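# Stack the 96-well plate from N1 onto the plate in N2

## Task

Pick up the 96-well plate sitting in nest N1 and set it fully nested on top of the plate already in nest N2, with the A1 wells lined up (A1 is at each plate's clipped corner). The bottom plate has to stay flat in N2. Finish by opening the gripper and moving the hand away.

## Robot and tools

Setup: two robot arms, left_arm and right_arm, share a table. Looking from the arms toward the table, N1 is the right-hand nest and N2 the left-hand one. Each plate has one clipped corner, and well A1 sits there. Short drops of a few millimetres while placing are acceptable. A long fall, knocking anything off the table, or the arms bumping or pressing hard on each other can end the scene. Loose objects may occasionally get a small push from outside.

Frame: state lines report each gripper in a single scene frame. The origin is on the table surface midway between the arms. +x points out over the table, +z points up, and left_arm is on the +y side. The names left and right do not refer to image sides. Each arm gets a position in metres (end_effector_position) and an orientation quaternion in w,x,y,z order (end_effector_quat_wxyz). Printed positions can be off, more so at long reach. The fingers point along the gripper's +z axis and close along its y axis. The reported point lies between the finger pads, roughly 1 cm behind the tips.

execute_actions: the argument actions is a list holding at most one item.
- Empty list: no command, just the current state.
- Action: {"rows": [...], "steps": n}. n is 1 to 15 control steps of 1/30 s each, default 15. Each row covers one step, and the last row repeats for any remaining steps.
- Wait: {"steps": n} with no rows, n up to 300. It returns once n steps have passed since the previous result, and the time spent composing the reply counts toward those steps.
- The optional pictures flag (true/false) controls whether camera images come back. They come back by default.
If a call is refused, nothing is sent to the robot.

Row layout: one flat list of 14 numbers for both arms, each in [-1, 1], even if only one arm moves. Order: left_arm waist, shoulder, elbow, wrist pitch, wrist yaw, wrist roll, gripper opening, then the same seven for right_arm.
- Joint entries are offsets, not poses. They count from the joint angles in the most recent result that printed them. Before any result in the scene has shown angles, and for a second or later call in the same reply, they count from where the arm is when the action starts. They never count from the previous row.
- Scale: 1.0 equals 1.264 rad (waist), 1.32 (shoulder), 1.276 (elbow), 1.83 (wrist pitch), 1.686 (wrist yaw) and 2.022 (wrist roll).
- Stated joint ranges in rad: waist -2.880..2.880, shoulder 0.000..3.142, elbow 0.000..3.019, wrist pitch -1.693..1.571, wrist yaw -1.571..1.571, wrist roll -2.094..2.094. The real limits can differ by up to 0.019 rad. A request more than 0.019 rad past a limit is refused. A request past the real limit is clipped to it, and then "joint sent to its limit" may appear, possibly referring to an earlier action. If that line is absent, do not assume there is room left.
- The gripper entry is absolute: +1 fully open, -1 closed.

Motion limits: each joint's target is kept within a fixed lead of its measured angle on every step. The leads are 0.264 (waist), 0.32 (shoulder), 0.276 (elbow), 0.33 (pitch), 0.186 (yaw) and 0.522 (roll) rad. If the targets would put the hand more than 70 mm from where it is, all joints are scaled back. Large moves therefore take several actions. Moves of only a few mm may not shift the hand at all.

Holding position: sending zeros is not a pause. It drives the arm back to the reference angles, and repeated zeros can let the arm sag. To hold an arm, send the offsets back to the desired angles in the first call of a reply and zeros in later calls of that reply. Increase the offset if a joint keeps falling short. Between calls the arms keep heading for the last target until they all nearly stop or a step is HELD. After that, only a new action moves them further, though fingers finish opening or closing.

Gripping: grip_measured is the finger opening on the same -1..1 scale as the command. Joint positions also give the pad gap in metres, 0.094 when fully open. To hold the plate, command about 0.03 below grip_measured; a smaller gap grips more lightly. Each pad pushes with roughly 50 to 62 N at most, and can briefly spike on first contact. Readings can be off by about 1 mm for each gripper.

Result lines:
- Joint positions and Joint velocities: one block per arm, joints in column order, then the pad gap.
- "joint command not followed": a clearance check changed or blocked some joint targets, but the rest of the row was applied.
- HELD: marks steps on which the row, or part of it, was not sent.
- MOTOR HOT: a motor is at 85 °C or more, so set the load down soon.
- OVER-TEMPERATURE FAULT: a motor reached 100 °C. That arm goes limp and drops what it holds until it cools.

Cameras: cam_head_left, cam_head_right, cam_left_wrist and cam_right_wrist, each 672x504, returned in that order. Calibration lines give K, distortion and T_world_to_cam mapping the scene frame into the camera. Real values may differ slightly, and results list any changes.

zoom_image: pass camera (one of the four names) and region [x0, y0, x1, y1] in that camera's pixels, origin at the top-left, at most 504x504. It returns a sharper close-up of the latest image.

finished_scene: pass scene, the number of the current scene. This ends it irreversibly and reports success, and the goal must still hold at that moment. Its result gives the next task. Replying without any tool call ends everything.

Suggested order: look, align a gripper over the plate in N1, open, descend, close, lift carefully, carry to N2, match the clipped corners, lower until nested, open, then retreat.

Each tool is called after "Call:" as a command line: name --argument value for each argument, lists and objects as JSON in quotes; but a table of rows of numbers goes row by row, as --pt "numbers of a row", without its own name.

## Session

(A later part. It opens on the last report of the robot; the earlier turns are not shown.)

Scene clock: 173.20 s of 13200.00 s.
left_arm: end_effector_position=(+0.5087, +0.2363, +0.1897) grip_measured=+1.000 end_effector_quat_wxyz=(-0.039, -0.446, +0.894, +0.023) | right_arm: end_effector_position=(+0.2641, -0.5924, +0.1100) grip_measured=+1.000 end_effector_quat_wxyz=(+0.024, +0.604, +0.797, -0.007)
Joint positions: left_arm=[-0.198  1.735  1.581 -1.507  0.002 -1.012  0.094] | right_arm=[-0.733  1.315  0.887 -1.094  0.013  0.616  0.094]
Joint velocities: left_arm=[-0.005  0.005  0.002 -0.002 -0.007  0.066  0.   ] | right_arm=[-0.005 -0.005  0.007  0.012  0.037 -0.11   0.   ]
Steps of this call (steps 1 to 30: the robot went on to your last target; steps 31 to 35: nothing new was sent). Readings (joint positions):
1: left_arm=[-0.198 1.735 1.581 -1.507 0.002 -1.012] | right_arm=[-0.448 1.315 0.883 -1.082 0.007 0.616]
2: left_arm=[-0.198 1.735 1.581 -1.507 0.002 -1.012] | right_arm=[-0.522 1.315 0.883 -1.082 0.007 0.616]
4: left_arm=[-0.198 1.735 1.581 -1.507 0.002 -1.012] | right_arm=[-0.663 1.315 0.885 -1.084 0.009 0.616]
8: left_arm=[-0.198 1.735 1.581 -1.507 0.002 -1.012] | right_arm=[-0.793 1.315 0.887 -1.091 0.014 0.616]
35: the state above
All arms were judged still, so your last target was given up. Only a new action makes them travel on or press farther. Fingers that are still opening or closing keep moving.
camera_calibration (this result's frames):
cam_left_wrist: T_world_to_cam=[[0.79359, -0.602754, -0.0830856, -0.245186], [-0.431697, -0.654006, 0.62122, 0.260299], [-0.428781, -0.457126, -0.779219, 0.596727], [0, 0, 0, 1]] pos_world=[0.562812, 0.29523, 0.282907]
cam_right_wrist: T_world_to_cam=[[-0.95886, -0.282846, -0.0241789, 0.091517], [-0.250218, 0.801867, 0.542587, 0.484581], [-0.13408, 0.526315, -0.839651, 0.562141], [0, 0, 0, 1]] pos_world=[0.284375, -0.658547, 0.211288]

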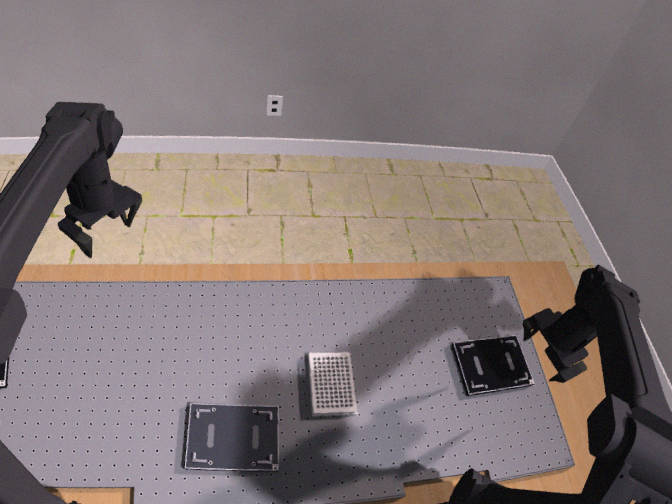

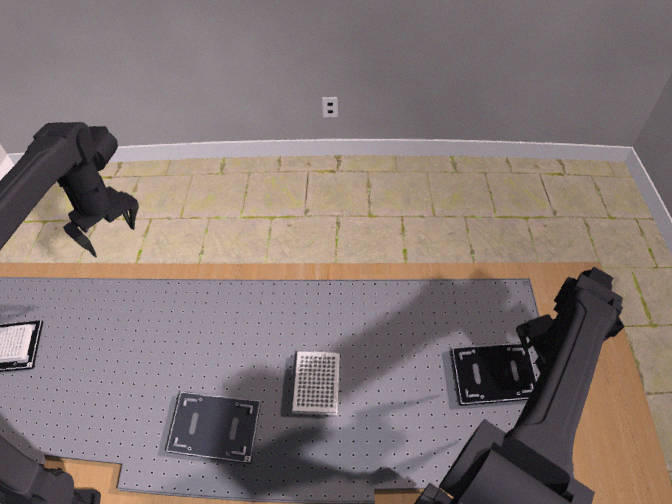

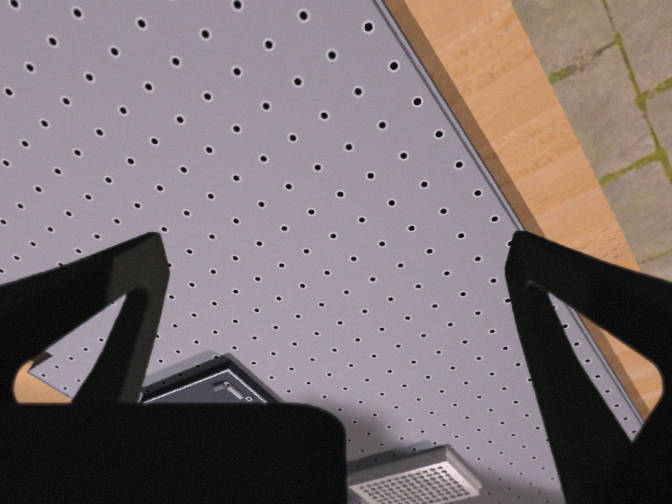

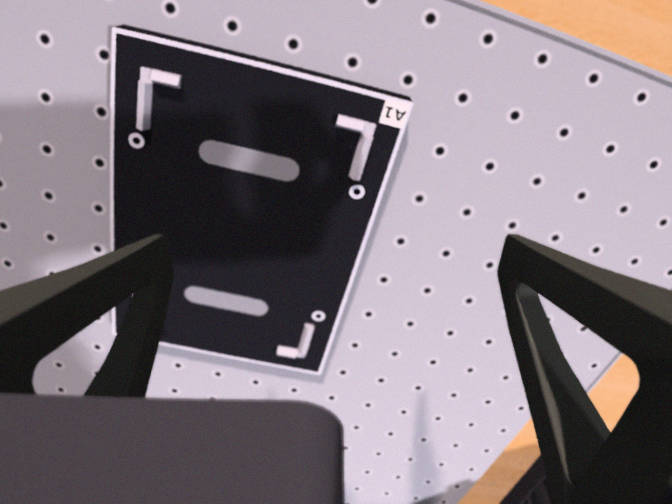

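Call:
execute_actions --actions '[{"rows":[[-0.1,0.02,-0.02,0.04,0,0,1,0,0,0,0,0,0,1],[-0.2,0.04,-0.05,0.08,0,0,1,0,0,0,0,0,0,1],[-0.4,0.06,-0.08,0.13,0,0,1,0,0,0,0,0,0,1],[-0.745,0.084,-0.11,0.19,0,0,1,0,0,0,0,0,0,1]]}]' --pictures false

Call:
execute_actions --actions '[{"steps":40}]'

Scene clock: 181.77 s of 13200.00 s.
left_arm: end_effector_position=(+0.4602, -0.0067, +0.1044) grip_measured=+1.000 end_effector_quat_wxyz=(+0.003, -0.223, +0.975, -0.001) | right_arm: end_effector_position=(+0.2641, -0.5924, +0.1100) grip_measured=+1.000 end_effector_quat_wxyz=(+0.024, +0.604, +0.797, -0.007)
Joint positions: left_arm=[-0.674  1.814  1.463 -1.214 -0.002 -1.012  0.094] | right_arm=[-0.733  1.315  0.887 -1.094  0.013  0.616  0.094]
Joint velocities: left_arm=[-1.275  0.151 -0.076  0.193 -0.022 -0.022  0.   ] | right_arm=[-0.015 -0.024  0.017 -0.027  0.066  0.022  0.   ]
Steps of this call (steps 1 to 90: nothing new was sent; then 5.07 s passed at rest; steps 91 to 105: all 15 steps of this action). Readings (joint positions):
91: left_arm=[-0.206 1.735 1.577 -1.495 -0.001 -1.012] | right_arm=[-0.733 1.315 0.887 -1.094 0.013 0.616]
92: left_arm=[-0.218 1.735 1.572 -1.476 -0.002 -1.012] | right_arm=[-0.733 1.315 0.887 -1.094 0.013 0.616]
94: left_arm=[-0.263 1.737 1.550 -1.418 -0.002 -1.012] | right_arm=[-0.733 1.315 0.887 -1.094 0.013 0.616]
98: left_arm=[-0.392 1.759 1.504 -1.305 -0.002 -1.012] | right_arm=[-0.733 1.315 0.887 -1.094 0.013 0.616]
105: the state above

Scene clock: 183.10 s of 13200.00 s.
left_arm: end_effector_position=(+0.2861, -0.1827, +0.0908) grip_measured=+1.000 end_effector_quat_wxyz=(+0.003, +0.005, +1.000, -0.008) | right_arm: end_effector_position=(+0.2641, -0.5924, +0.1100) grip_measured=+1.000 end_effector_quat_wxyz=(+0.024, +0.604, +0.797, -0.007)
Joint positions: left_arm=[-1.135  1.828  1.445 -1.17   0.003 -1.012  0.094] | right_arm=[-0.733  1.315  0.887 -1.094  0.013  0.616  0.094]
Joint velocities: left_arm=[ 0.005  0.005  0.022  0.012 -0.051  0.022  0.   ] | right_arm=[ 0.005  0.005 -0.022  0.002 -0.051  0.022  0.   ]
Steps of this call (steps 1 to 40: the robot went on to your last target). Readings (joint positions):
1: left_arm=[-0.719 1.819 1.460 -1.208 -0.002 -1.012] | right_arm=[-0.733 1.315 0.887 -1.094 0.013 0.616]
2: left_arm=[-0.764 1.822 1.458 -1.203 -0.002 -1.012] | right_arm=[-0.733 1.315 0.887 -1.094 0.013 0.616]
4: left_arm=[-0.855 1.827 1.456 -1.195 -0.002 -1.012] | right_arm=[-0.733 1.315 0.887 -1.094 0.013 0.616]
8: left_arm=[-1.042 1.828 1.455 -1.182 -0.002 -1.012] | right_arm=[-0.733 1.315 0.887 -1.094 0.013 0.616]
40: the state above
camera_calibration (this result's frames):
cam_left_wrist: T_world_to_cam=[[-0.0131443, -0.999883, 0.00783244, -0.17937], [-0.815445, 0.0152523, 0.578634, 0.187563], [-0.578686, 0.00121882, -0.81555, 0.362593], [0, 0, 0, 1]] pos_world=[0.360417, -0.182652, 0.188587]
cam_right_wrist: T_world_to_cam=[[-0.95886, -0.282846, -0.0241789, 0.091517], [-0.250218, 0.801867, 0.542587, 0.484581], [-0.13408, 0.526315, -0.839651, 0.562141], [0, 0, 0, 1]] pos_world=[0.284375, -0.658547, 0.211288]

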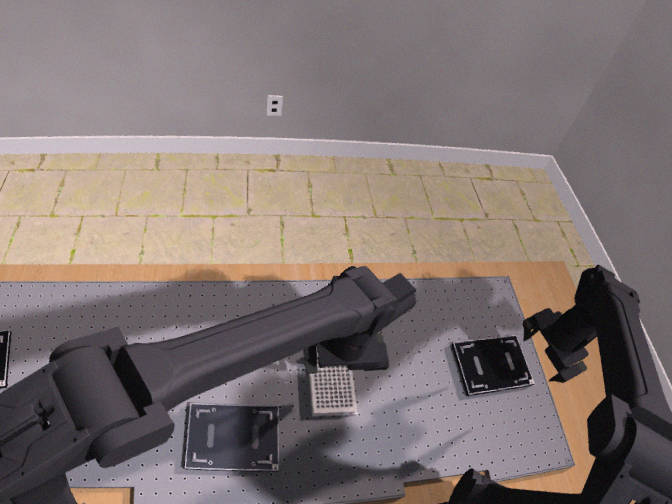

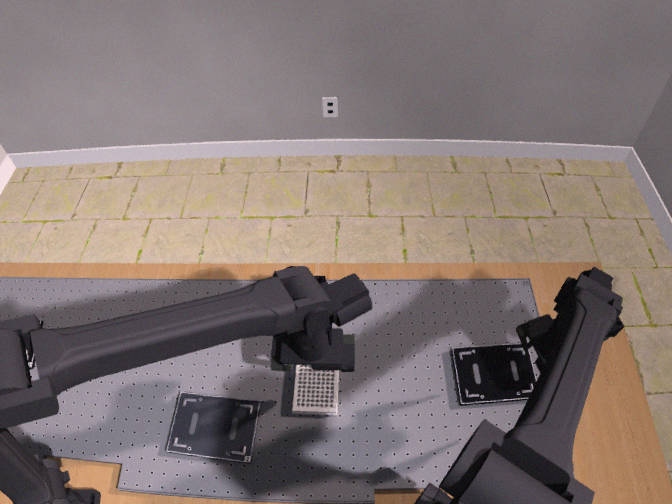

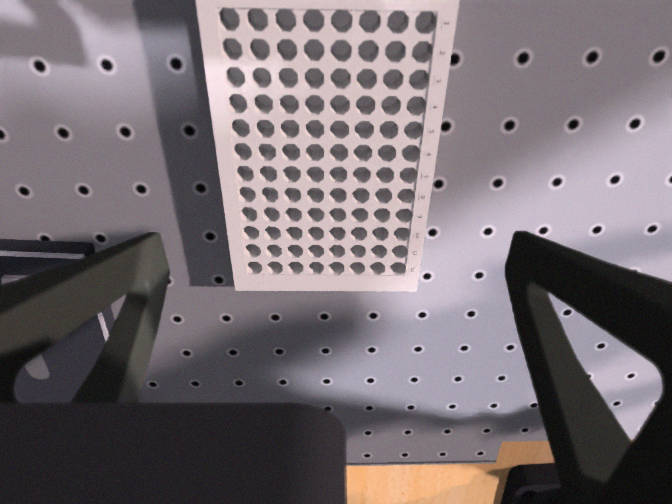

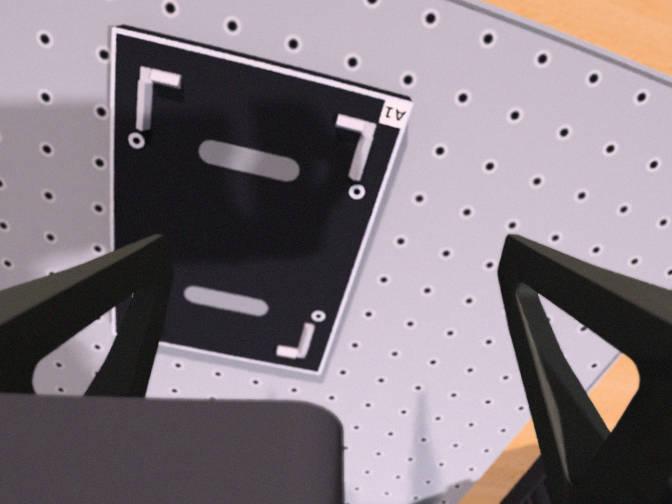

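Call:
execute_actions --actions '[{"rows":[[0,0.02,-0.012,0.012,0,0,1,0,0,0,0,0,0,1],[0,0.028,-0.02,0.021,0,0,1,0,0,0,0,0,0,1],[0,0.036,-0.028,0.03,0,0,1,0,0,0,0,0,0,1],[0,0.044,-0.036,0.04,0,0,1,0,0,0,0,0,0,1],[0,0.052,-0.044,0.05,0,0,1,0,0,0,0,0,0,1],[0,0.057,-0.051,0.058,0,0,1,0,0,0,0,0,0,1]]}]' --pictures false

Call:
execute_actions --actions '[{"steps":10}]'

Scene clock: 189.67 s of 13200.00 s.
left_arm: end_effector_position=(+0.2794, -0.1718, +0.0271) grip_measured=+1.000 end_effector_quat_wxyz=(-0.012, +0.005, +1.000, +0.017) | right_arm: end_effector_position=(+0.2641, -0.5924, +0.1100) grip_measured=+1.000 end_effector_quat_wxyz=(+0.024, +0.604, +0.797, -0.007)
Joint positions: left_arm=[-1.135  1.905  1.374 -1.081  0.003 -1.012  0.094] | right_arm=[-0.733  1.315  0.887 -1.094  0.013  0.616  0.094]
Joint velocities: left_arm=[-0.005  0.005  0.017  0.002 -0.022  0.022  0.   ] | right_arm=[-0.005 -0.024 -0.017  0.002  0.022  0.095  0.   ]
Steps of this call (steps 1 to 15: the robot went on to your last target; steps 16 to 90: nothing new was sent; then 3.07 s passed at rest; steps 91 to 105: all 15 steps of this action). Readings (joint positions):
91: left_arm=[-1.135 1.828 1.443 -1.168 0.003 -1.012] | right_arm=[-0.733 1.315 0.887 -1.094 0.013 0.616]
92: left_arm=[-1.135 1.829 1.440 -1.162 0.003 -1.012] | right_arm=[-0.733 1.315 0.887 -1.094 0.013 0.616]
94: left_arm=[-1.135 1.832 1.427 -1.139 0.003 -1.012] | right_arm=[-0.733 1.315 0.887 -1.094 0.013 0.616]
98: left_arm=[-1.135 1.866 1.394 -1.088 0.003 -1.012] | right_arm=[-0.733 1.315 0.887 -1.094 0.013 0.616]
105: the state above

Scene clock: 190.00 s of 13200.00 s.
left_arm: end_effector_position=(+0.2798, -0.1723, +0.0270) grip_measured=+1.000 end_effector_quat_wxyz=(-0.011, +0.005, +1.000, +0.016) | right_arm: end_effector_position=(+0.2641, -0.5924, +0.1100) grip_measured=+1.000 end_effector_quat_wxyz=(+0.024, +0.604, +0.797, -0.007)
Joint positions: left_arm=[-1.135  1.905  1.374 -1.078  0.003 -1.012  0.094] | right_arm=[-0.733  1.315  0.887 -1.094  0.013  0.616  0.094]
Joint velocities: left_arm=[-0.005  0.015 -0.017 -0.022 -0.007  0.007  0.   ] | right_arm=[ 0.005 -0.015  0.007 -0.012 -0.007  0.095  0.   ]
Steps of this call (steps 1 to 10: the robot went on to your last target). Readings (joint positions):
1: left_arm=[-1.135 1.905 1.374 -1.080 0.003 -1.012] | right_arm=[-0.733 1.315 0.887 -1.094 0.013 0.616]
2: left_arm=[-1.135 1.905 1.374 -1.079 0.003 -1.012] | right_arm=[-0.733 1.315 0.887 -1.094 0.013 0.616]
4: left_arm=[-1.135 1.905 1.374 -1.078 0.003 -1.012] | right_arm=[-0.733 1.315 0.887 -1.094 0.013 0.616]
8: left_arm=[-1.135 1.905 1.374 -1.078 0.003 -1.012] | right_arm=[-0.733 1.315 0.887 -1.094 0.013 0.616]
10: the state above
camera_calibration (this result's frames):
cam_left_wrist: T_world_to_cam=[[-0.0135932, -0.999147, -0.0389901, -0.167074], [-0.798434, -0.0126276, 0.60195, 0.208927], [-0.601929, 0.0393135, -0.797581, 0.319534], [0, 0, 0, 1]] pos_world=[0.35688, -0.176856, 0.122577]
cam_right_wrist: T_world_to_cam=[[-0.95886, -0.282846, -0.0241789, 0.091517], [-0.250218, 0.801867, 0.542587, 0.484581], [-0.13408, 0.526315, -0.839651, 0.562141], [0, 0, 0, 1]] pos_world=[0.284375, -0.658547, 0.211288]

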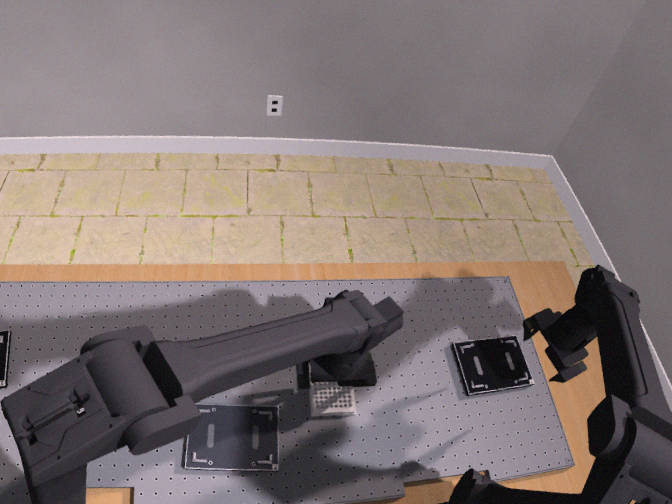

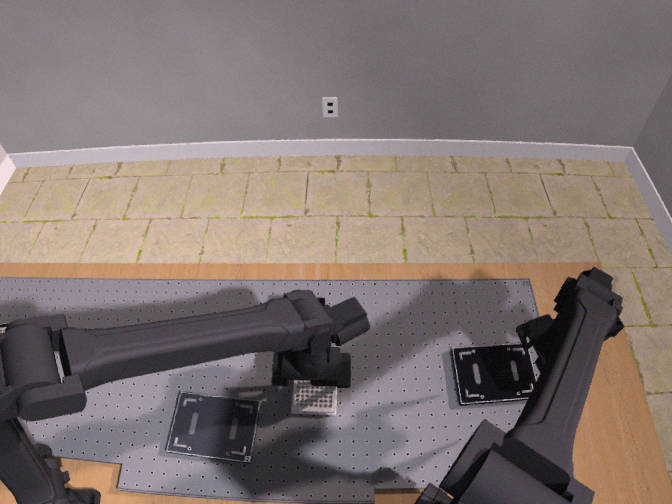

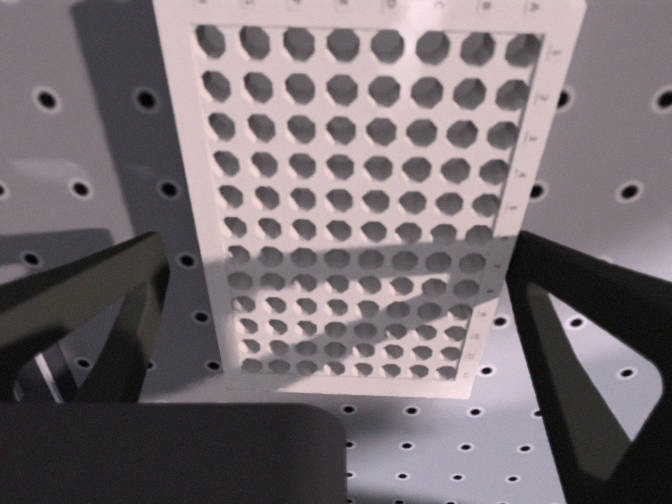

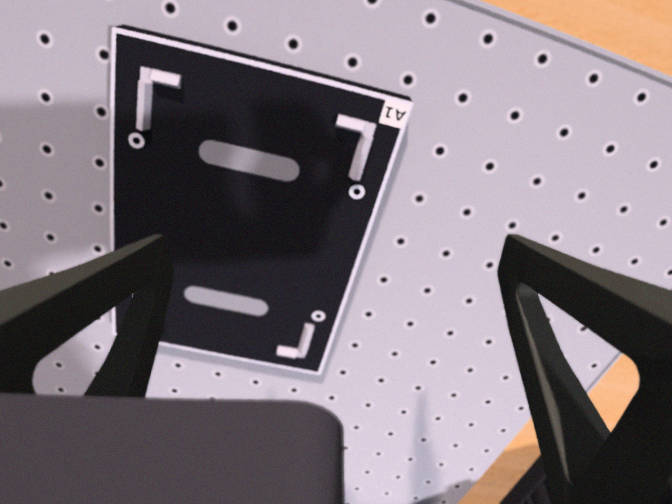

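Call:
execute_actions --actions '[{"rows":[[0,0,0,0.022,0,0,1,0,0,0,0,0,0,1]]}]'

Scene clock: 192.73 s of 13200.00 s.
left_arm: end_effector_position=(+0.2830, -0.1776, +0.0269) grip_measured=+1.000 end_effector_quat_wxyz=(-0.005, +0.005, +1.000, +0.005) | right_arm: end_effector_position=(+0.2641, -0.5924, +0.1100) grip_measured=+1.000 end_effector_quat_wxyz=(+0.024, +0.604, +0.797, -0.007)
Joint positions: left_arm=[-1.135  1.905  1.374 -1.053  0.003 -1.012  0.094] | right_arm=[-0.733  1.315  0.887 -1.094  0.013  0.616  0.094]
Joint velocities: left_arm=[-0.005 -0.005 -0.002 -0.017  0.095 -0.007  0.   ] | right_arm=[-0.015 -0.005  0.017 -0.002  0.051  0.007  0.   ]
Steps of this call (steps 1 to 15: the robot went on to your last target; steps 16 to 67: nothing new was sent; steps 68 to 82: all 15 steps of this action). Readings (joint positions):
68: left_arm=[-1.135 1.905 1.374 -1.074 0.003 -1.012] | right_arm=[-0.733 1.315 0.887 -1.094 0.013 0.616]
69: left_arm=[-1.135 1.905 1.374 -1.067 0.003 -1.012] | right_arm=[-0.733 1.315 0.887 -1.094 0.013 0.616]
71: left_arm=[-1.135 1.905 1.374 -1.056 0.003 -1.012] | right_arm=[-0.733 1.315 0.887 -1.094 0.013 0.616]
75: left_arm=[-1.135 1.905 1.374 -1.053 0.003 -1.012] | right_arm=[-0.733 1.315 0.887 -1.094 0.013 0.616]
82: the state above
camera_calibration (this result's frames):
cam_left_wrist: T_world_to_cam=[[-0.0132216, -0.999756, -0.0176839, -0.173101], [-0.80626, 0.000198965, 0.591562, 0.216304], [-0.591414, 0.0220793, -0.806066, 0.315743], [0, 0, 0, 1]] pos_world=[0.358844, -0.180074, 0.123491]
cam_right_wrist: T_world_to_cam=[[-0.95886, -0.282846, -0.0241789, 0.091517], [-0.250218, 0.801867, 0.542587, 0.484581], [-0.13408, 0.526315, -0.839651, 0.562141], [0, 0, 0, 1]] pos_world=[0.284375, -0.658547, 0.211288]

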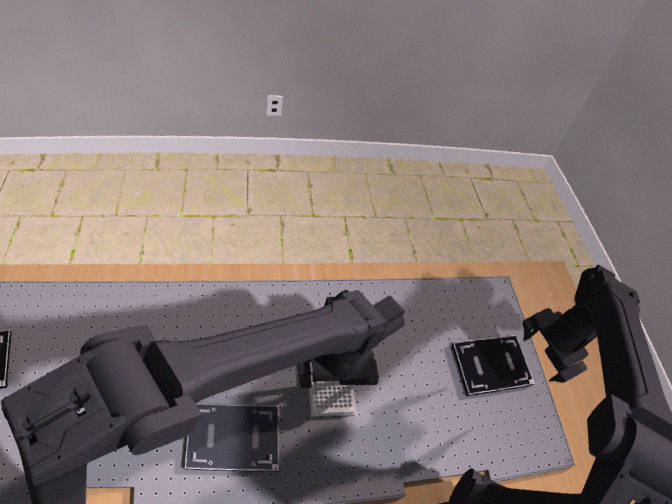

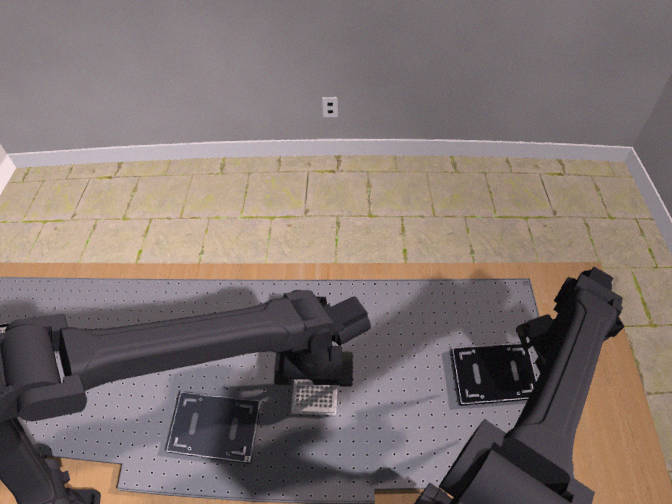

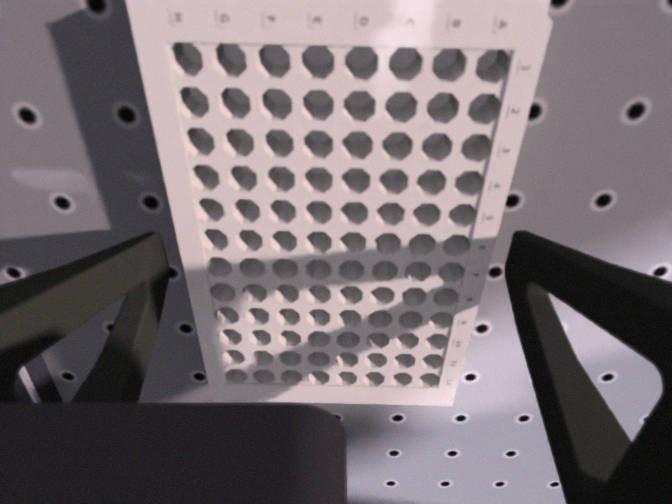

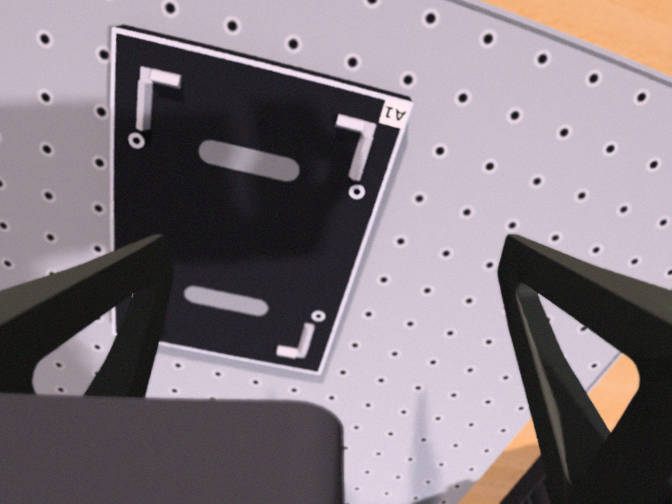

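Call:
execute_actions --actions '[{"rows":[[0,0.012,-0.012,0.012,0,0,1,0,0,0,0,0,0,1],[0,0.012,-0.016,0.017,0,0,1,0,0,0,0,0,0,1],[0,0.012,-0.02,0.022,0,0,1,0,0,0,0,0,0,1],[0,0.012,-0.024,0.027,0,0,1,0,0,0,0,0,0,1]]}]'

Scene clock: 202.03 s of 13200.00 s.
left_arm: end_effector_position=(+0.2810, -0.1743, +0.0176) grip_measured=+1.000 end_effector_quat_wxyz=(-0.003, +0.005, +1.000, +0.002) | right_arm: end_effector_position=(+0.2641, -0.5924, +0.1100) grip_measured=+1.000 end_effector_quat_wxyz=(+0.024, +0.604, +0.797, -0.007)
Joint positions: left_arm=[-1.135  1.905  1.346 -1.019  0.003 -1.012  0.094] | right_arm=[-0.733  1.315  0.887 -1.094  0.013  0.616  0.094]
Joint velocities: left_arm=[-0.015  0.015  0.007 -0.007 -0.007 -0.007  0.   ] | right_arm=[ 0.005 -0.005 -0.002 -0.002 -0.007  0.037  0.   ]
Steps of this call (steps 1 to 15: the robot went on to your last target; steps 16 to 90: nothing new was sent; then 5.80 s passed at rest; steps 91 to 105: all 15 steps of this action). Readings (joint positions):
91: left_arm=[-1.135 1.905 1.373 -1.051 0.003 -1.012] | right_arm=[-0.733 1.315 0.887 -1.094 0.013 0.616]
92: left_arm=[-1.135 1.905 1.370 -1.046 0.003 -1.012] | right_arm=[-0.733 1.315 0.887 -1.094 0.013 0.616]
94: left_arm=[-1.135 1.905 1.360 -1.032 0.003 -1.012] | right_arm=[-0.733 1.315 0.887 -1.094 0.013 0.616]
98: left_arm=[-1.135 1.905 1.346 -1.021 0.003 -1.012] | right_arm=[-0.733 1.315 0.887 -1.094 0.013 0.616]
105: the state above
camera_calibration (this result's frames):
cam_left_wrist: T_world_to_cam=[[-0.0131712, -0.999839, -0.0121936, -0.17012], [-0.808253, 0.00346627, 0.588825, 0.221367], [-0.588688, 0.0176111, -0.808169, 0.305466], [0, 0, 0, 1]] pos_world=[0.356504, -0.17624, 0.114448]
cam_right_wrist: T_world_to_cam=[[-0.95886, -0.282846, -0.0241789, 0.091517], [-0.250218, 0.801867, 0.542587, 0.484581], [-0.13408, 0.526315, -0.839651, 0.562141], [0, 0, 0, 1]] pos_world=[0.284375, -0.658547, 0.211288]

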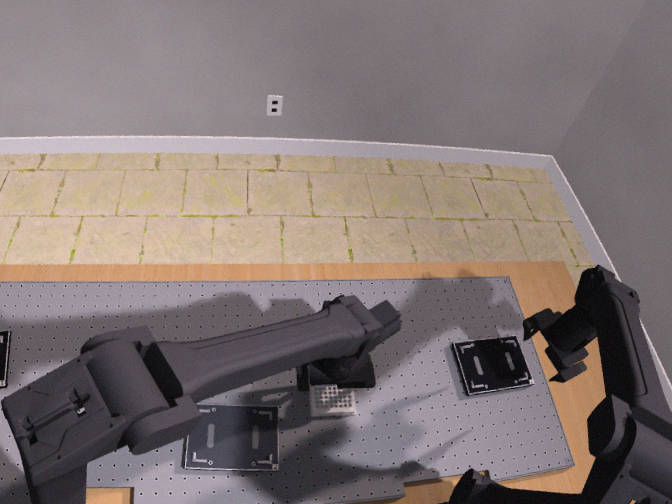

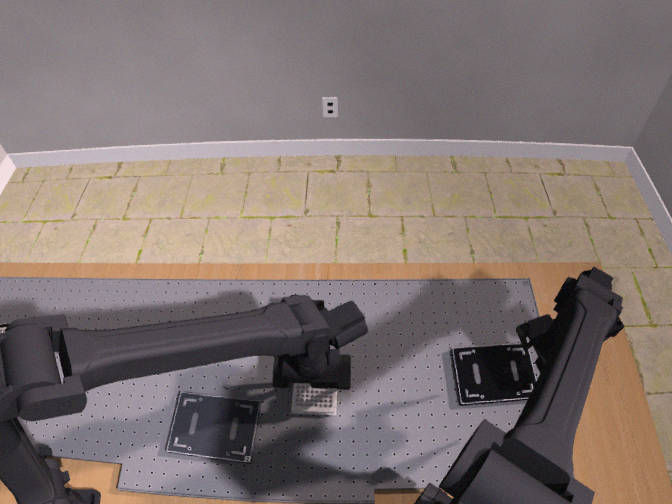

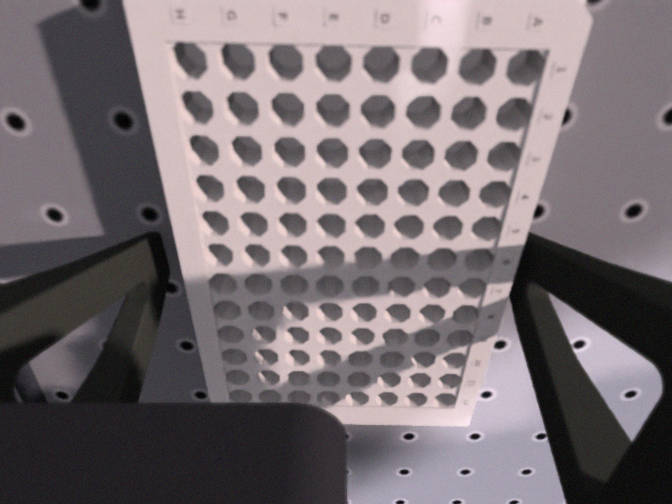

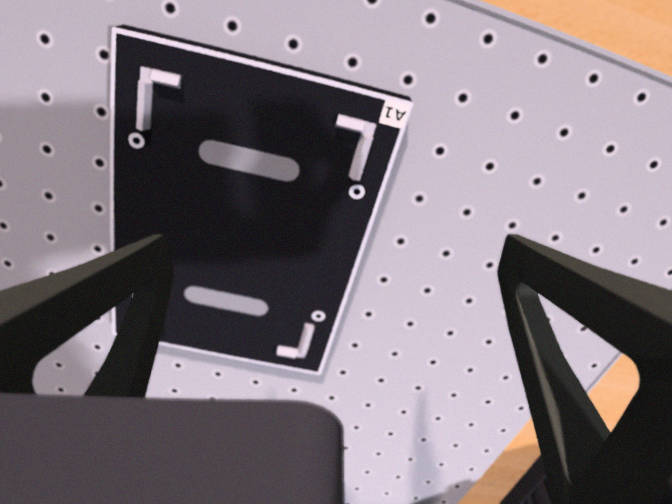

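Elbow up ~0.007.

Call:
execute_actions --actions '[{"rows":[[0,0,0.036,0,0,0,1,0,0,0,0,0,0,1]]}]' --pictures false

Scene clock: 205.40 s of 13200.00 s.
left_arm: end_effector_position=(+0.2810, -0.1743, +0.0176) grip_measured=+1.000 end_effector_quat_wxyz=(-0.003, +0.005, +1.000, +0.002) | right_arm: end_effector_position=(+0.2641, -0.5924, +0.1100) grip_measured=+1.000 end_effector_quat_wxyz=(+0.024, +0.604, +0.797, -0.007)
Joint positions: left_arm=[-1.135  1.905  1.346 -1.019  0.003 -1.012  0.094] | right_arm=[-0.733  1.315  0.887 -1.094  0.013  0.616  0.094]
Joint velocities: left_arm=[-0.015  0.005  0.017  0.017 -0.022  0.007  0.   ] | right_arm=[ 0.005  0.015 -0.002 -0.022 -0.081  0.051  0.   ]
Steps of this call (steps 1 to 15: the robot went on to your last target; steps 16 to 86: nothing new was sent; steps 87 to 101: all 15 steps of this action). Readings (joint positions):
87: left_arm=[-1.135 1.905 1.346 -1.019 0.003 -1.012] | right_arm=[-0.733 1.315 0.887 -1.094 0.013 0.616]
88: left_arm=[-1.135 1.905 1.346 -1.019 0.003 -1.012] | right_arm=[-0.733 1.315 0.887 -1.094 0.013 0.616]
90: left_arm=[-1.135 1.905 1.346 -1.019 0.003 -1.012] | right_arm=[-0.733 1.315 0.887 -1.094 0.013 0.616]
94: left_arm=[-1.135 1.905 1.346 -1.019 0.003 -1.012] | right_arm=[-0.733 1.315 0.887 -1.094 0.013 0.616]
101: the state above

Call:
execute_actions --actions '[{"rows":[[0,0,0.045,0,0,0,1,0,0,0,0,0,0,1]]}]' --pictures false

Scene clock: 207.87 s of 13200.00 s.
left_arm: end_effector_position=(+0.2836, -0.1786, +0.0212) grip_measured=+1.000 end_effector_quat_wxyz=(+0.000, +0.005, +1.000, -0.003) | right_arm: end_effector_position=(+0.2641, -0.5924, +0.1100) grip_measured=+1.000 end_effector_quat_wxyz=(+0.024, +0.604, +0.797, -0.007)
Joint positions: left_arm=[-1.135  1.905  1.358 -1.019  0.003 -1.012  0.094] | right_arm=[-0.733  1.315  0.887 -1.094  0.013  0.616  0.094]
Joint velocities: left_arm=[-0.005 -0.005  0.002  0.017  0.007  0.022  0.   ] | right_arm=[ 0.005  0.005  0.007 -0.007 -0.007 -0.022  0.   ]
Steps of this call (steps 1 to 15: the robot went on to your last target; steps 16 to 59: nothing new was sent; steps 60 to 74: all 15 steps of this action). Readings (joint positions):
60: left_arm=[-1.135 1.905 1.347 -1.019 0.003 -1.012] | right_arm=[-0.733 1.315 0.887 -1.094 0.013 0.616]
61: left_arm=[-1.135 1.905 1.348 -1.019 0.003 -1.012] | right_arm=[-0.733 1.315 0.887 -1.094 0.013 0.616]
63: left_arm=[-1.135 1.905 1.353 -1.019 0.003 -1.012] | right_arm=[-0.733 1.315 0.887 -1.094 0.013 0.616]
67: left_arm=[-1.135 1.905 1.358 -1.019 0.003 -1.012] | right_arm=[-0.733 1.315 0.887 -1.094 0.013 0.616]
74: the state above

Call:
execute_actions --actions '[{"rows":[[0,0.018,0.02,0,0,0,1,0,0,0,0,0,0,1]]}]'

Scene clock: 213.27 s of 13200.00 s.
left_arm: end_effector_position=(+0.2835, -0.1784, +0.0202) grip_measured=+1.000 end_effector_quat_wxyz=(-0.000, +0.005, +1.000, -0.002) | right_arm: end_effector_position=(+0.2641, -0.5924, +0.1100) grip_measured=+1.000 end_effector_quat_wxyz=(+0.024, +0.604, +0.797, -0.007)
Joint positions: left_arm=[-1.135  1.907  1.358 -1.019  0.003 -1.012  0.094] | right_arm=[-0.733  1.315  0.887 -1.094  0.013  0.616  0.094]
Joint velocities: left_arm=[-0.005 -0.024  0.002  0.022 -0.007 -0.051  0.   ] | right_arm=[-0.015 -0.005 -0.002 -0.007 -0.051 -0.037  0.   ]
Steps of this call (steps 1 to 15: the robot went on to your last target; steps 16 to 90: nothing new was sent; then 1.90 s passed at rest; steps 91 to 105: all 15 steps of this action). Readings (joint positions):
91: left_arm=[-1.135 1.905 1.358 -1.019 0.003 -1.012] | right_arm=[-0.733 1.315 0.887 -1.094 0.013 0.616]
92: left_arm=[-1.135 1.905 1.358 -1.019 0.003 -1.012] | right_arm=[-0.733 1.315 0.887 -1.094 0.013 0.616]
94: left_arm=[-1.135 1.906 1.358 -1.019 0.003 -1.012] | right_arm=[-0.733 1.315 0.887 -1.094 0.013 0.616]
98: left_arm=[-1.135 1.907 1.358 -1.019 0.003 -1.012] | right_arm=[-0.733 1.315 0.887 -1.094 0.013 0.616]
105: the state above
camera_calibration (this result's frames):
cam_left_wrist: T_world_to_cam=[[-0.0131315, -0.999904, -0.00444181, -0.174273], [-0.811052, 0.008053, 0.584919, 0.223528], [-0.584827, 0.0112834, -0.81108, 0.306931], [0, 0, 0, 1]] pos_world=[0.358506, -0.17952, 0.117426]
cam_right_wrist: T_world_to_cam=[[-0.95886, -0.282846, -0.0241789, 0.091517], [-0.250218, 0.801867, 0.542587, 0.484581], [-0.13408, 0.526315, -0.839651, 0.562141], [0, 0, 0, 1]] pos_world=[0.284375, -0.658547, 0.211288]

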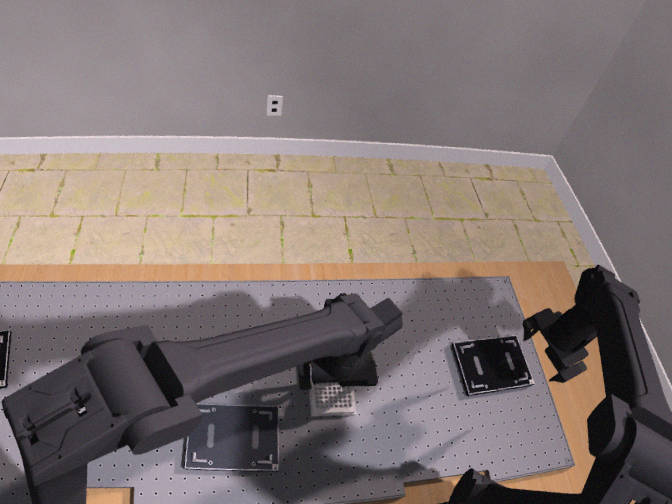

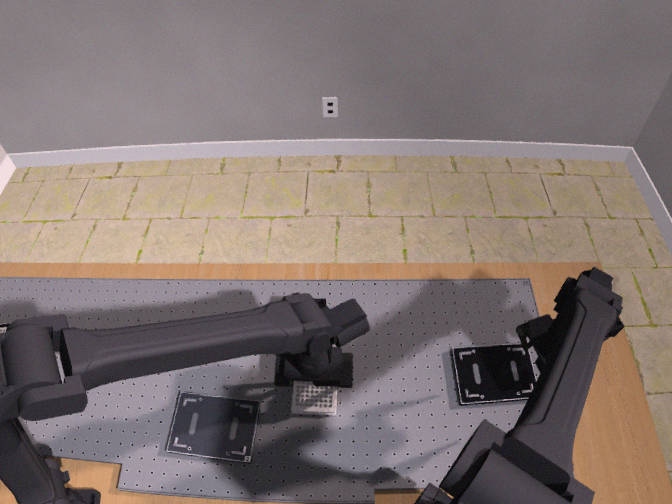

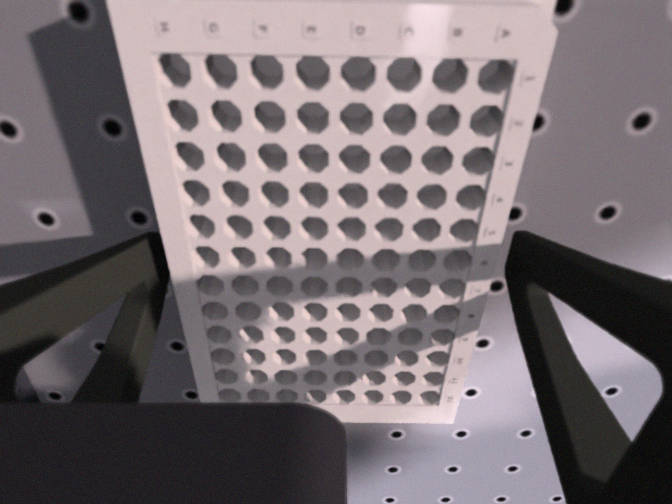

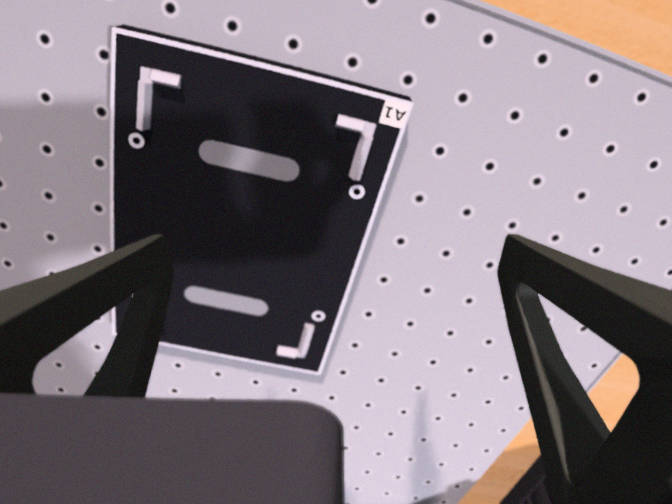

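Call:
execute_actions --actions '[{"rows":[[0,0,0.02,0,0,0,0.95,0,0,0,0,0,0,1],[0,0,0.02,0,0,0,0.9,0,0,0,0,0,0,1],[0,0,0.02,0,0,0,0.86,0,0,0,0,0,0,1],[0,0,0.02,0,0,0,0.83,0,0,0,0,0,0,1],[0,0,0.02,0,0,0,0.8,0,0,0,0,0,0,1],[0,0,0.02,0,0,0,0.78,0,0,0,0,0,0,1],[0,0,0.02,0,0,0,0.76,0,0,0,0,0,0,1],[0,0,0.02,0,0,0,0.745,0,0,0,0,0,0,1],[0,0,0.02,0,0,0,0.73,0,0,0,0,0,0,1]]}]' --pictures false

Scene clock: 218.50 s of 13200.00 s.
left_arm: end_effector_position=(+0.2835, -0.1784, +0.0202) grip_measured=+0.747 end_effector_quat_wxyz=(-0.000, +0.005, +1.000, -0.002) | right_arm: end_effector_position=(+0.2641, -0.5924, +0.1100) grip_measured=+1.000 end_effector_quat_wxyz=(+0.024, +0.604, +0.797, -0.007)
Joint positions: left_arm=[-1.135  1.907  1.358 -1.019  0.003 -1.012  0.082] | right_arm=[-0.733  1.315  0.887 -1.094  0.013  0.616  0.094]
Joint velocities: left_arm=[ 0.005 -0.015 -0.012 -0.007 -0.007  0.037  0.001] | right_arm=[-0.005 -0.015 -0.002  0.012 -0.051  0.037  0.   ]
Steps of this call (steps 1 to 15: the robot went on to your last target; steps 16 to 90: nothing new was sent; then 1.73 s passed at rest; steps 91 to 105: all 15 steps of this action). Readings (joint positions):
91: left_arm=[-1.135 1.907 1.358 -1.019 0.003 -1.012] | right_arm=[-0.733 1.315 0.887 -1.094 0.013 0.616]
92: left_arm=[-1.135 1.907 1.358 -1.019 0.003 -1.012] | right_arm=[-0.733 1.315 0.887 -1.094 0.013 0.616]
94: left_arm=[-1.135 1.907 1.358 -1.019 0.003 -1.012] | right_arm=[-0.733 1.315 0.887 -1.094 0.013 0.616]
98: left_arm=[-1.135 1.907 1.358 -1.019 0.003 -1.012] | right_arm=[-0.733 1.315 0.887 -1.094 0.013 0.616]
105: the state above

Call:
execute_actions --actions '[{"rows":[[0,0,0.02,0,0,0,0.712,0,0,0,0,0,0,1],[0,0,0.02,0,0,0,0.712,0,0,0,0,0,0,1],[0,-0.015,0.02,-0.005,0,0,0.712,0,0,0,0,0,0,1],[0,-0.03,0.02,-0.012,0,0,0.712,0,0,0,0,0,0,1],[0,-0.045,0.01,-0.02,0,0,0.712,0,0,0,0,0,0,1],[0,-0.065,0,-0.028,0,0,0.712,0,0,0,0,0,0,1],[0,-0.085,-0.015,-0.033,0,0,0.712,0,0,0,0,0,0,1],[0,-0.11,-0.035,-0.038,0,0,0.712,0,0,0,0,0,0,1],[0,-0.135,-0.055,-0.042,0,0,0.712,0,0,0,0,0,0,1],[0,-0.16,-0.08,-0.046,0,0,0.712,0,0,0,0,0,0,1],[0,-0.185,-0.105,-0.05,0,0,0.712,0,0,0,0,0,0,1],[0,-0.21,-0.13,-0.054,0,0,0.712,0,0,0,0,0,0,1],[0,-0.235,-0.155,-0.057,0,0,0.712,0,0,0,0,0,0,1],[0,-0.26,-0.18,-0.06,0,0,0.712,0,0,0,0,0,0,1],[0,-0.278,-0.2,-0.062,0,0,0.712,0,0,0,0,0,0,1]]}]' --pictures false

Call:
execute_actions --actions '[{"steps":20}]'

Scene clock: 227.63 s of 13200.00 s.
left_arm: end_effector_position=(+0.2378, -0.1036, +0.0969) grip_measured=+0.740 end_effector_quat_wxyz=(+0.004, +0.005, +1.000, -0.008) | right_arm: end_effector_position=(+0.2641, -0.5924, +0.1100) grip_measured=+1.000 end_effector_quat_wxyz=(+0.024, +0.604, +0.797, -0.007)
Joint positions: left_arm=[-1.135  1.599  1.154 -1.108  0.003 -1.012  0.082] | right_arm=[-0.733  1.315  0.887 -1.094  0.013  0.616  0.094]
Joint velocities: left_arm=[-0.005 -1.216 -0.789 -0.227 -0.051 -0.007  0.001] | right_arm=[-0.015 -0.024 -0.002 -0.012  0.007 -0.022  0.   ]
Steps of this call (steps 1 to 15: the robot went on to your last target; steps 16 to 90: nothing new was sent; then 5.63 s passed at rest; steps 91 to 105: all 15 steps of this action). Readings (joint positions):
91: left_arm=[-1.135 1.907 1.358 -1.019 0.003 -1.012] | right_arm=[-0.733 1.315 0.887 -1.094 0.013 0.616]
92: left_arm=[-1.135 1.907 1.358 -1.019 0.003 -1.012] | right_arm=[-0.733 1.315 0.887 -1.094 0.013 0.616]
94: left_arm=[-1.135 1.906 1.358 -1.020 0.003 -1.012] | right_arm=[-0.733 1.315 0.887 -1.094 0.013 0.616]
98: left_arm=[-1.135 1.867 1.341 -1.051 0.003 -1.012] | right_arm=[-0.733 1.315 0.887 -1.094 0.013 0.616]
105: the state above

Scene clock: 228.30 s of 13200.00 s.
left_arm: end_effector_position=(+0.2256, -0.0836, +0.1082) grip_measured=+0.740 end_effector_quat_wxyz=(+0.003, +0.005, +1.000, -0.008) | right_arm: end_effector_position=(+0.2641, -0.5924, +0.1100) grip_measured=+1.000 end_effector_quat_wxyz=(+0.024, +0.604, +0.797, -0.007)
Joint positions: left_arm=[-1.135  1.529  1.104 -1.128  0.003 -1.012  0.082] | right_arm=[-0.733  1.315  0.887 -1.094  0.013  0.616  0.094]
Joint velocities: left_arm=[ 0.005 -0.005 -0.012 -0.017 -0.037 -0.081  0.   ] | right_arm=[-0.005 -0.024  0.002 -0.007  0.037  0.022  0.   ]
Steps of this call (steps 1 to 20: the robot went on to your last target). Readings (joint positions):
1: left_arm=[-1.135 1.562 1.131 -1.115 0.003 -1.012] | right_arm=[-0.733 1.315 0.887 -1.094 0.013 0.616]
2: left_arm=[-1.135 1.534 1.115 -1.123 0.003 -1.012] | right_arm=[-0.733 1.315 0.887 -1.094 0.013 0.616]
4: left_arm=[-1.135 1.508 1.108 -1.128 0.003 -1.012] | right_arm=[-0.733 1.315 0.887 -1.094 0.013 0.616]
8: left_arm=[-1.135 1.516 1.105 -1.128 0.003 -1.012] | right_arm=[-0.733 1.315 0.887 -1.094 0.013 0.616]
20: the state above
camera_calibration (this result's frames):
cam_left_wrist: T_world_to_cam=[[-0.0131459, -0.99988, 0.00815543, -0.0812154], [-0.815559, 0.0154407, 0.578467, 0.126721], [-0.578524, 0.000953225, -0.815665, 0.341614], [0, 0, 0, 1]] pos_world=[0.299912, -0.083488, 0.206001]
cam_right_wrist: T_world_to_cam=[[-0.95886, -0.282846, -0.0241789, 0.091517], [-0.250218, 0.801867, 0.542587, 0.484581], [-0.13408, 0.526315, -0.839651, 0.562141], [0, 0, 0, 1]] pos_world=[0.284375, -0.658547, 0.211288]

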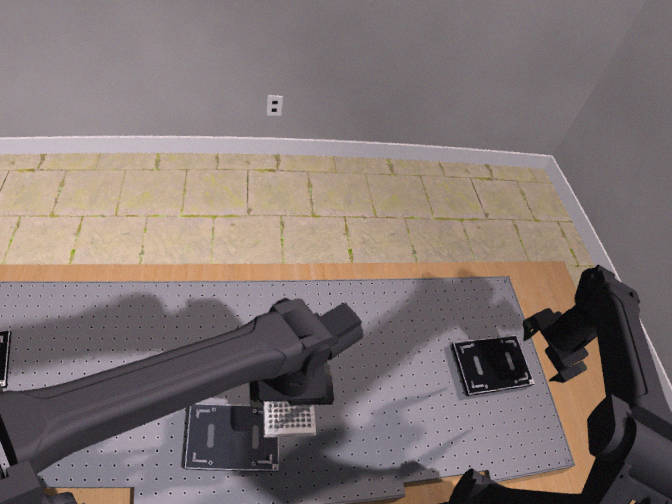

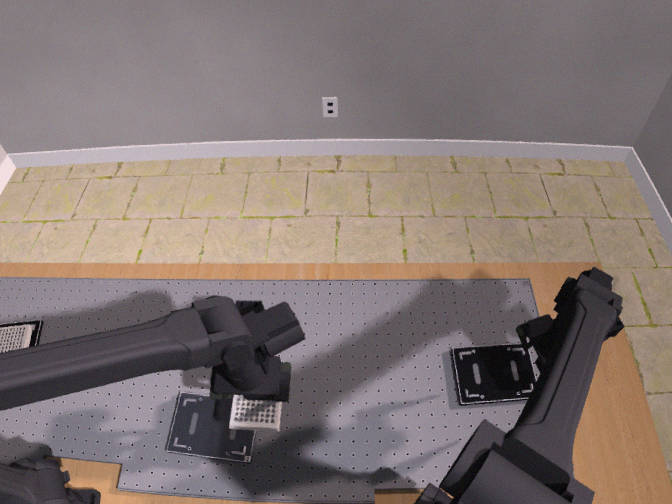

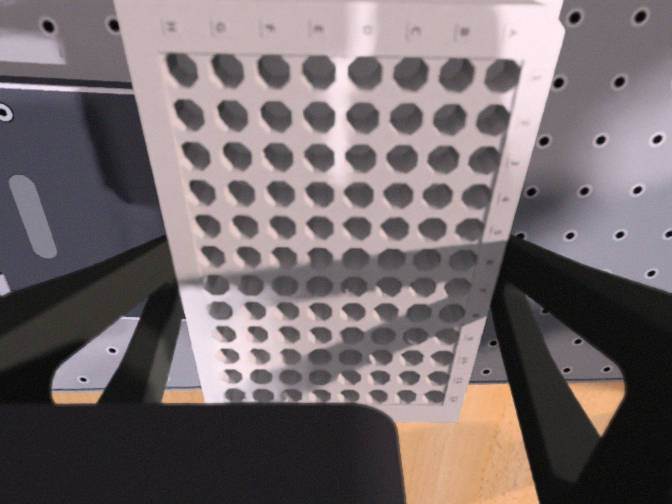

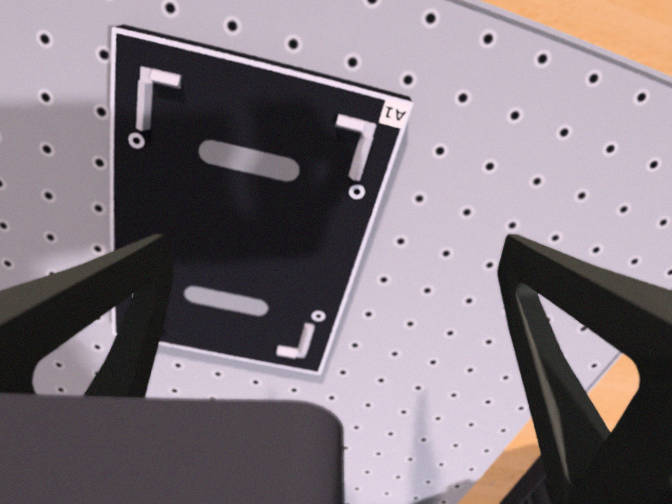

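Call:
execute_actions --actions '[{"rows":[[0.03,0,0.02,0,0,0.03,0.705,0,0,0,0,0,0,1],[0.06,0,0.02,0,0,0.06,0.705,0,0,0,0,0,0,1],[0.1,0,0.02,0,0,0.1,0.705,0,0,0,0,0,0,1],[0.15,0,0.02,0,0,0.15,0.705,0,0,0,0,0,0,1],[0.2,0,0.02,0,0,0.2,0.705,0,0,0,0,0,0,1],[0.3,0,0.02,0,0,0.3,0.705,0,0,0,0,0,0,1],[0.95,0,0.02,0,0,1,0.705,0,0,0,0,0,0,1]]}]' --pictures false

Call:
execute_actions --actions '[{"steps":45}]' --pictures false

Scene clock: 235.33 s of 13200.00 s.
left_arm: end_effector_position=(+0.3999, +0.1219, +0.1082) grip_measured=+0.740 end_effector_quat_wxyz=(+0.007, +0.049, +0.999, -0.006) | right_arm: end_effector_position=(+0.2641, -0.5924, +0.1100) grip_measured=+1.000 end_effector_quat_wxyz=(+0.024, +0.604, +0.797, -0.007)
Joint positions: left_arm=[-0.49   1.529  1.104 -1.128  0.006 -0.279  0.082] | right_arm=[-0.733  1.315  0.887 -1.094  0.013  0.616  0.094]
Joint velocities: left_arm=[ 1.753 -0.005  0.022  0.007 -0.037  1.692  0.   ] | right_arm=[-0.005  0.005  0.002 -0.012  0.007  0.022  0.   ]
From where the robot then was, a joint's target lay farther than a number of 1.0 reaches, so one or more steps of this call were cut to that.
Steps of this call (steps 1 to 15: the robot went on to your last target; steps 16 to 90: nothing new was sent; then 3.53 s passed at rest; steps 91 to 105: all 15 steps of this action). Readings (joint positions):
91: left_arm=[-1.132 1.529 1.104 -1.128 0.003 -1.004] | right_arm=[-0.733 1.315 0.887 -1.094 0.013 0.616]
92: left_arm=[-1.126 1.529 1.104 -1.128 0.003 -0.986] | right_arm=[-0.733 1.315 0.887 -1.094 0.013 0.616]
94: left_arm=[-1.085 1.529 1.104 -1.128 0.007 -0.913] | right_arm=[-0.733 1.315 0.887 -1.094 0.013 0.616]
98: left_arm=[-0.904 1.529 1.104 -1.128 0.007 -0.698] | right_arm=[-0.733 1.315 0.887 -1.094 0.013 0.616]
105: the state above

Scene clock: 236.83 s of 13200.00 s.
left_arm: end_effector_position=(+0.4246, +0.3524, +0.1082) grip_measured=+0.740 end_effector_quat_wxyz=(+0.008, +0.400, +0.916, +0.004) | right_arm: end_effector_position=(+0.2641, -0.5924, +0.1100) grip_measured=+1.000 end_effector_quat_wxyz=(+0.024, +0.604, +0.797, -0.007)
Joint positions: left_arm=[ 0.059  1.529  1.104 -1.128  0.002  0.994  0.082] | right_arm=[-0.733  1.315  0.887 -1.094  0.013  0.616  0.094]
Joint velocities: left_arm=[-0.015  0.015 -0.012 -0.012 -0.007 -0.022 -0.   ] | right_arm=[-0.015 -0.005 -0.012 -0.012 -0.037  0.095  0.   ]
Steps of this call (steps 1 to 45: the robot went on to your last target). Readings (joint positions):
1: left_arm=[-0.429 1.529 1.104 -1.128 0.006 -0.220] | right_arm=[-0.733 1.315 0.887 -1.094 0.013 0.616]
2: left_arm=[-0.368 1.529 1.104 -1.128 0.006 -0.160] | right_arm=[-0.733 1.315 0.887 -1.094 0.013 0.616]
4: left_arm=[-0.245 1.529 1.104 -1.128 0.006 -0.041] | right_arm=[-0.733 1.315 0.887 -1.094 0.013 0.616]
8: left_arm=[-0.001 1.529 1.104 -1.128 0.004 0.259] | right_arm=[-0.733 1.315 0.887 -1.094 0.013 0.616]
45: the state above
All arms were judged still, so your last target was given up. Only a new action makes them travel on or press farther. Fingers that are still opening or closing keep moving.


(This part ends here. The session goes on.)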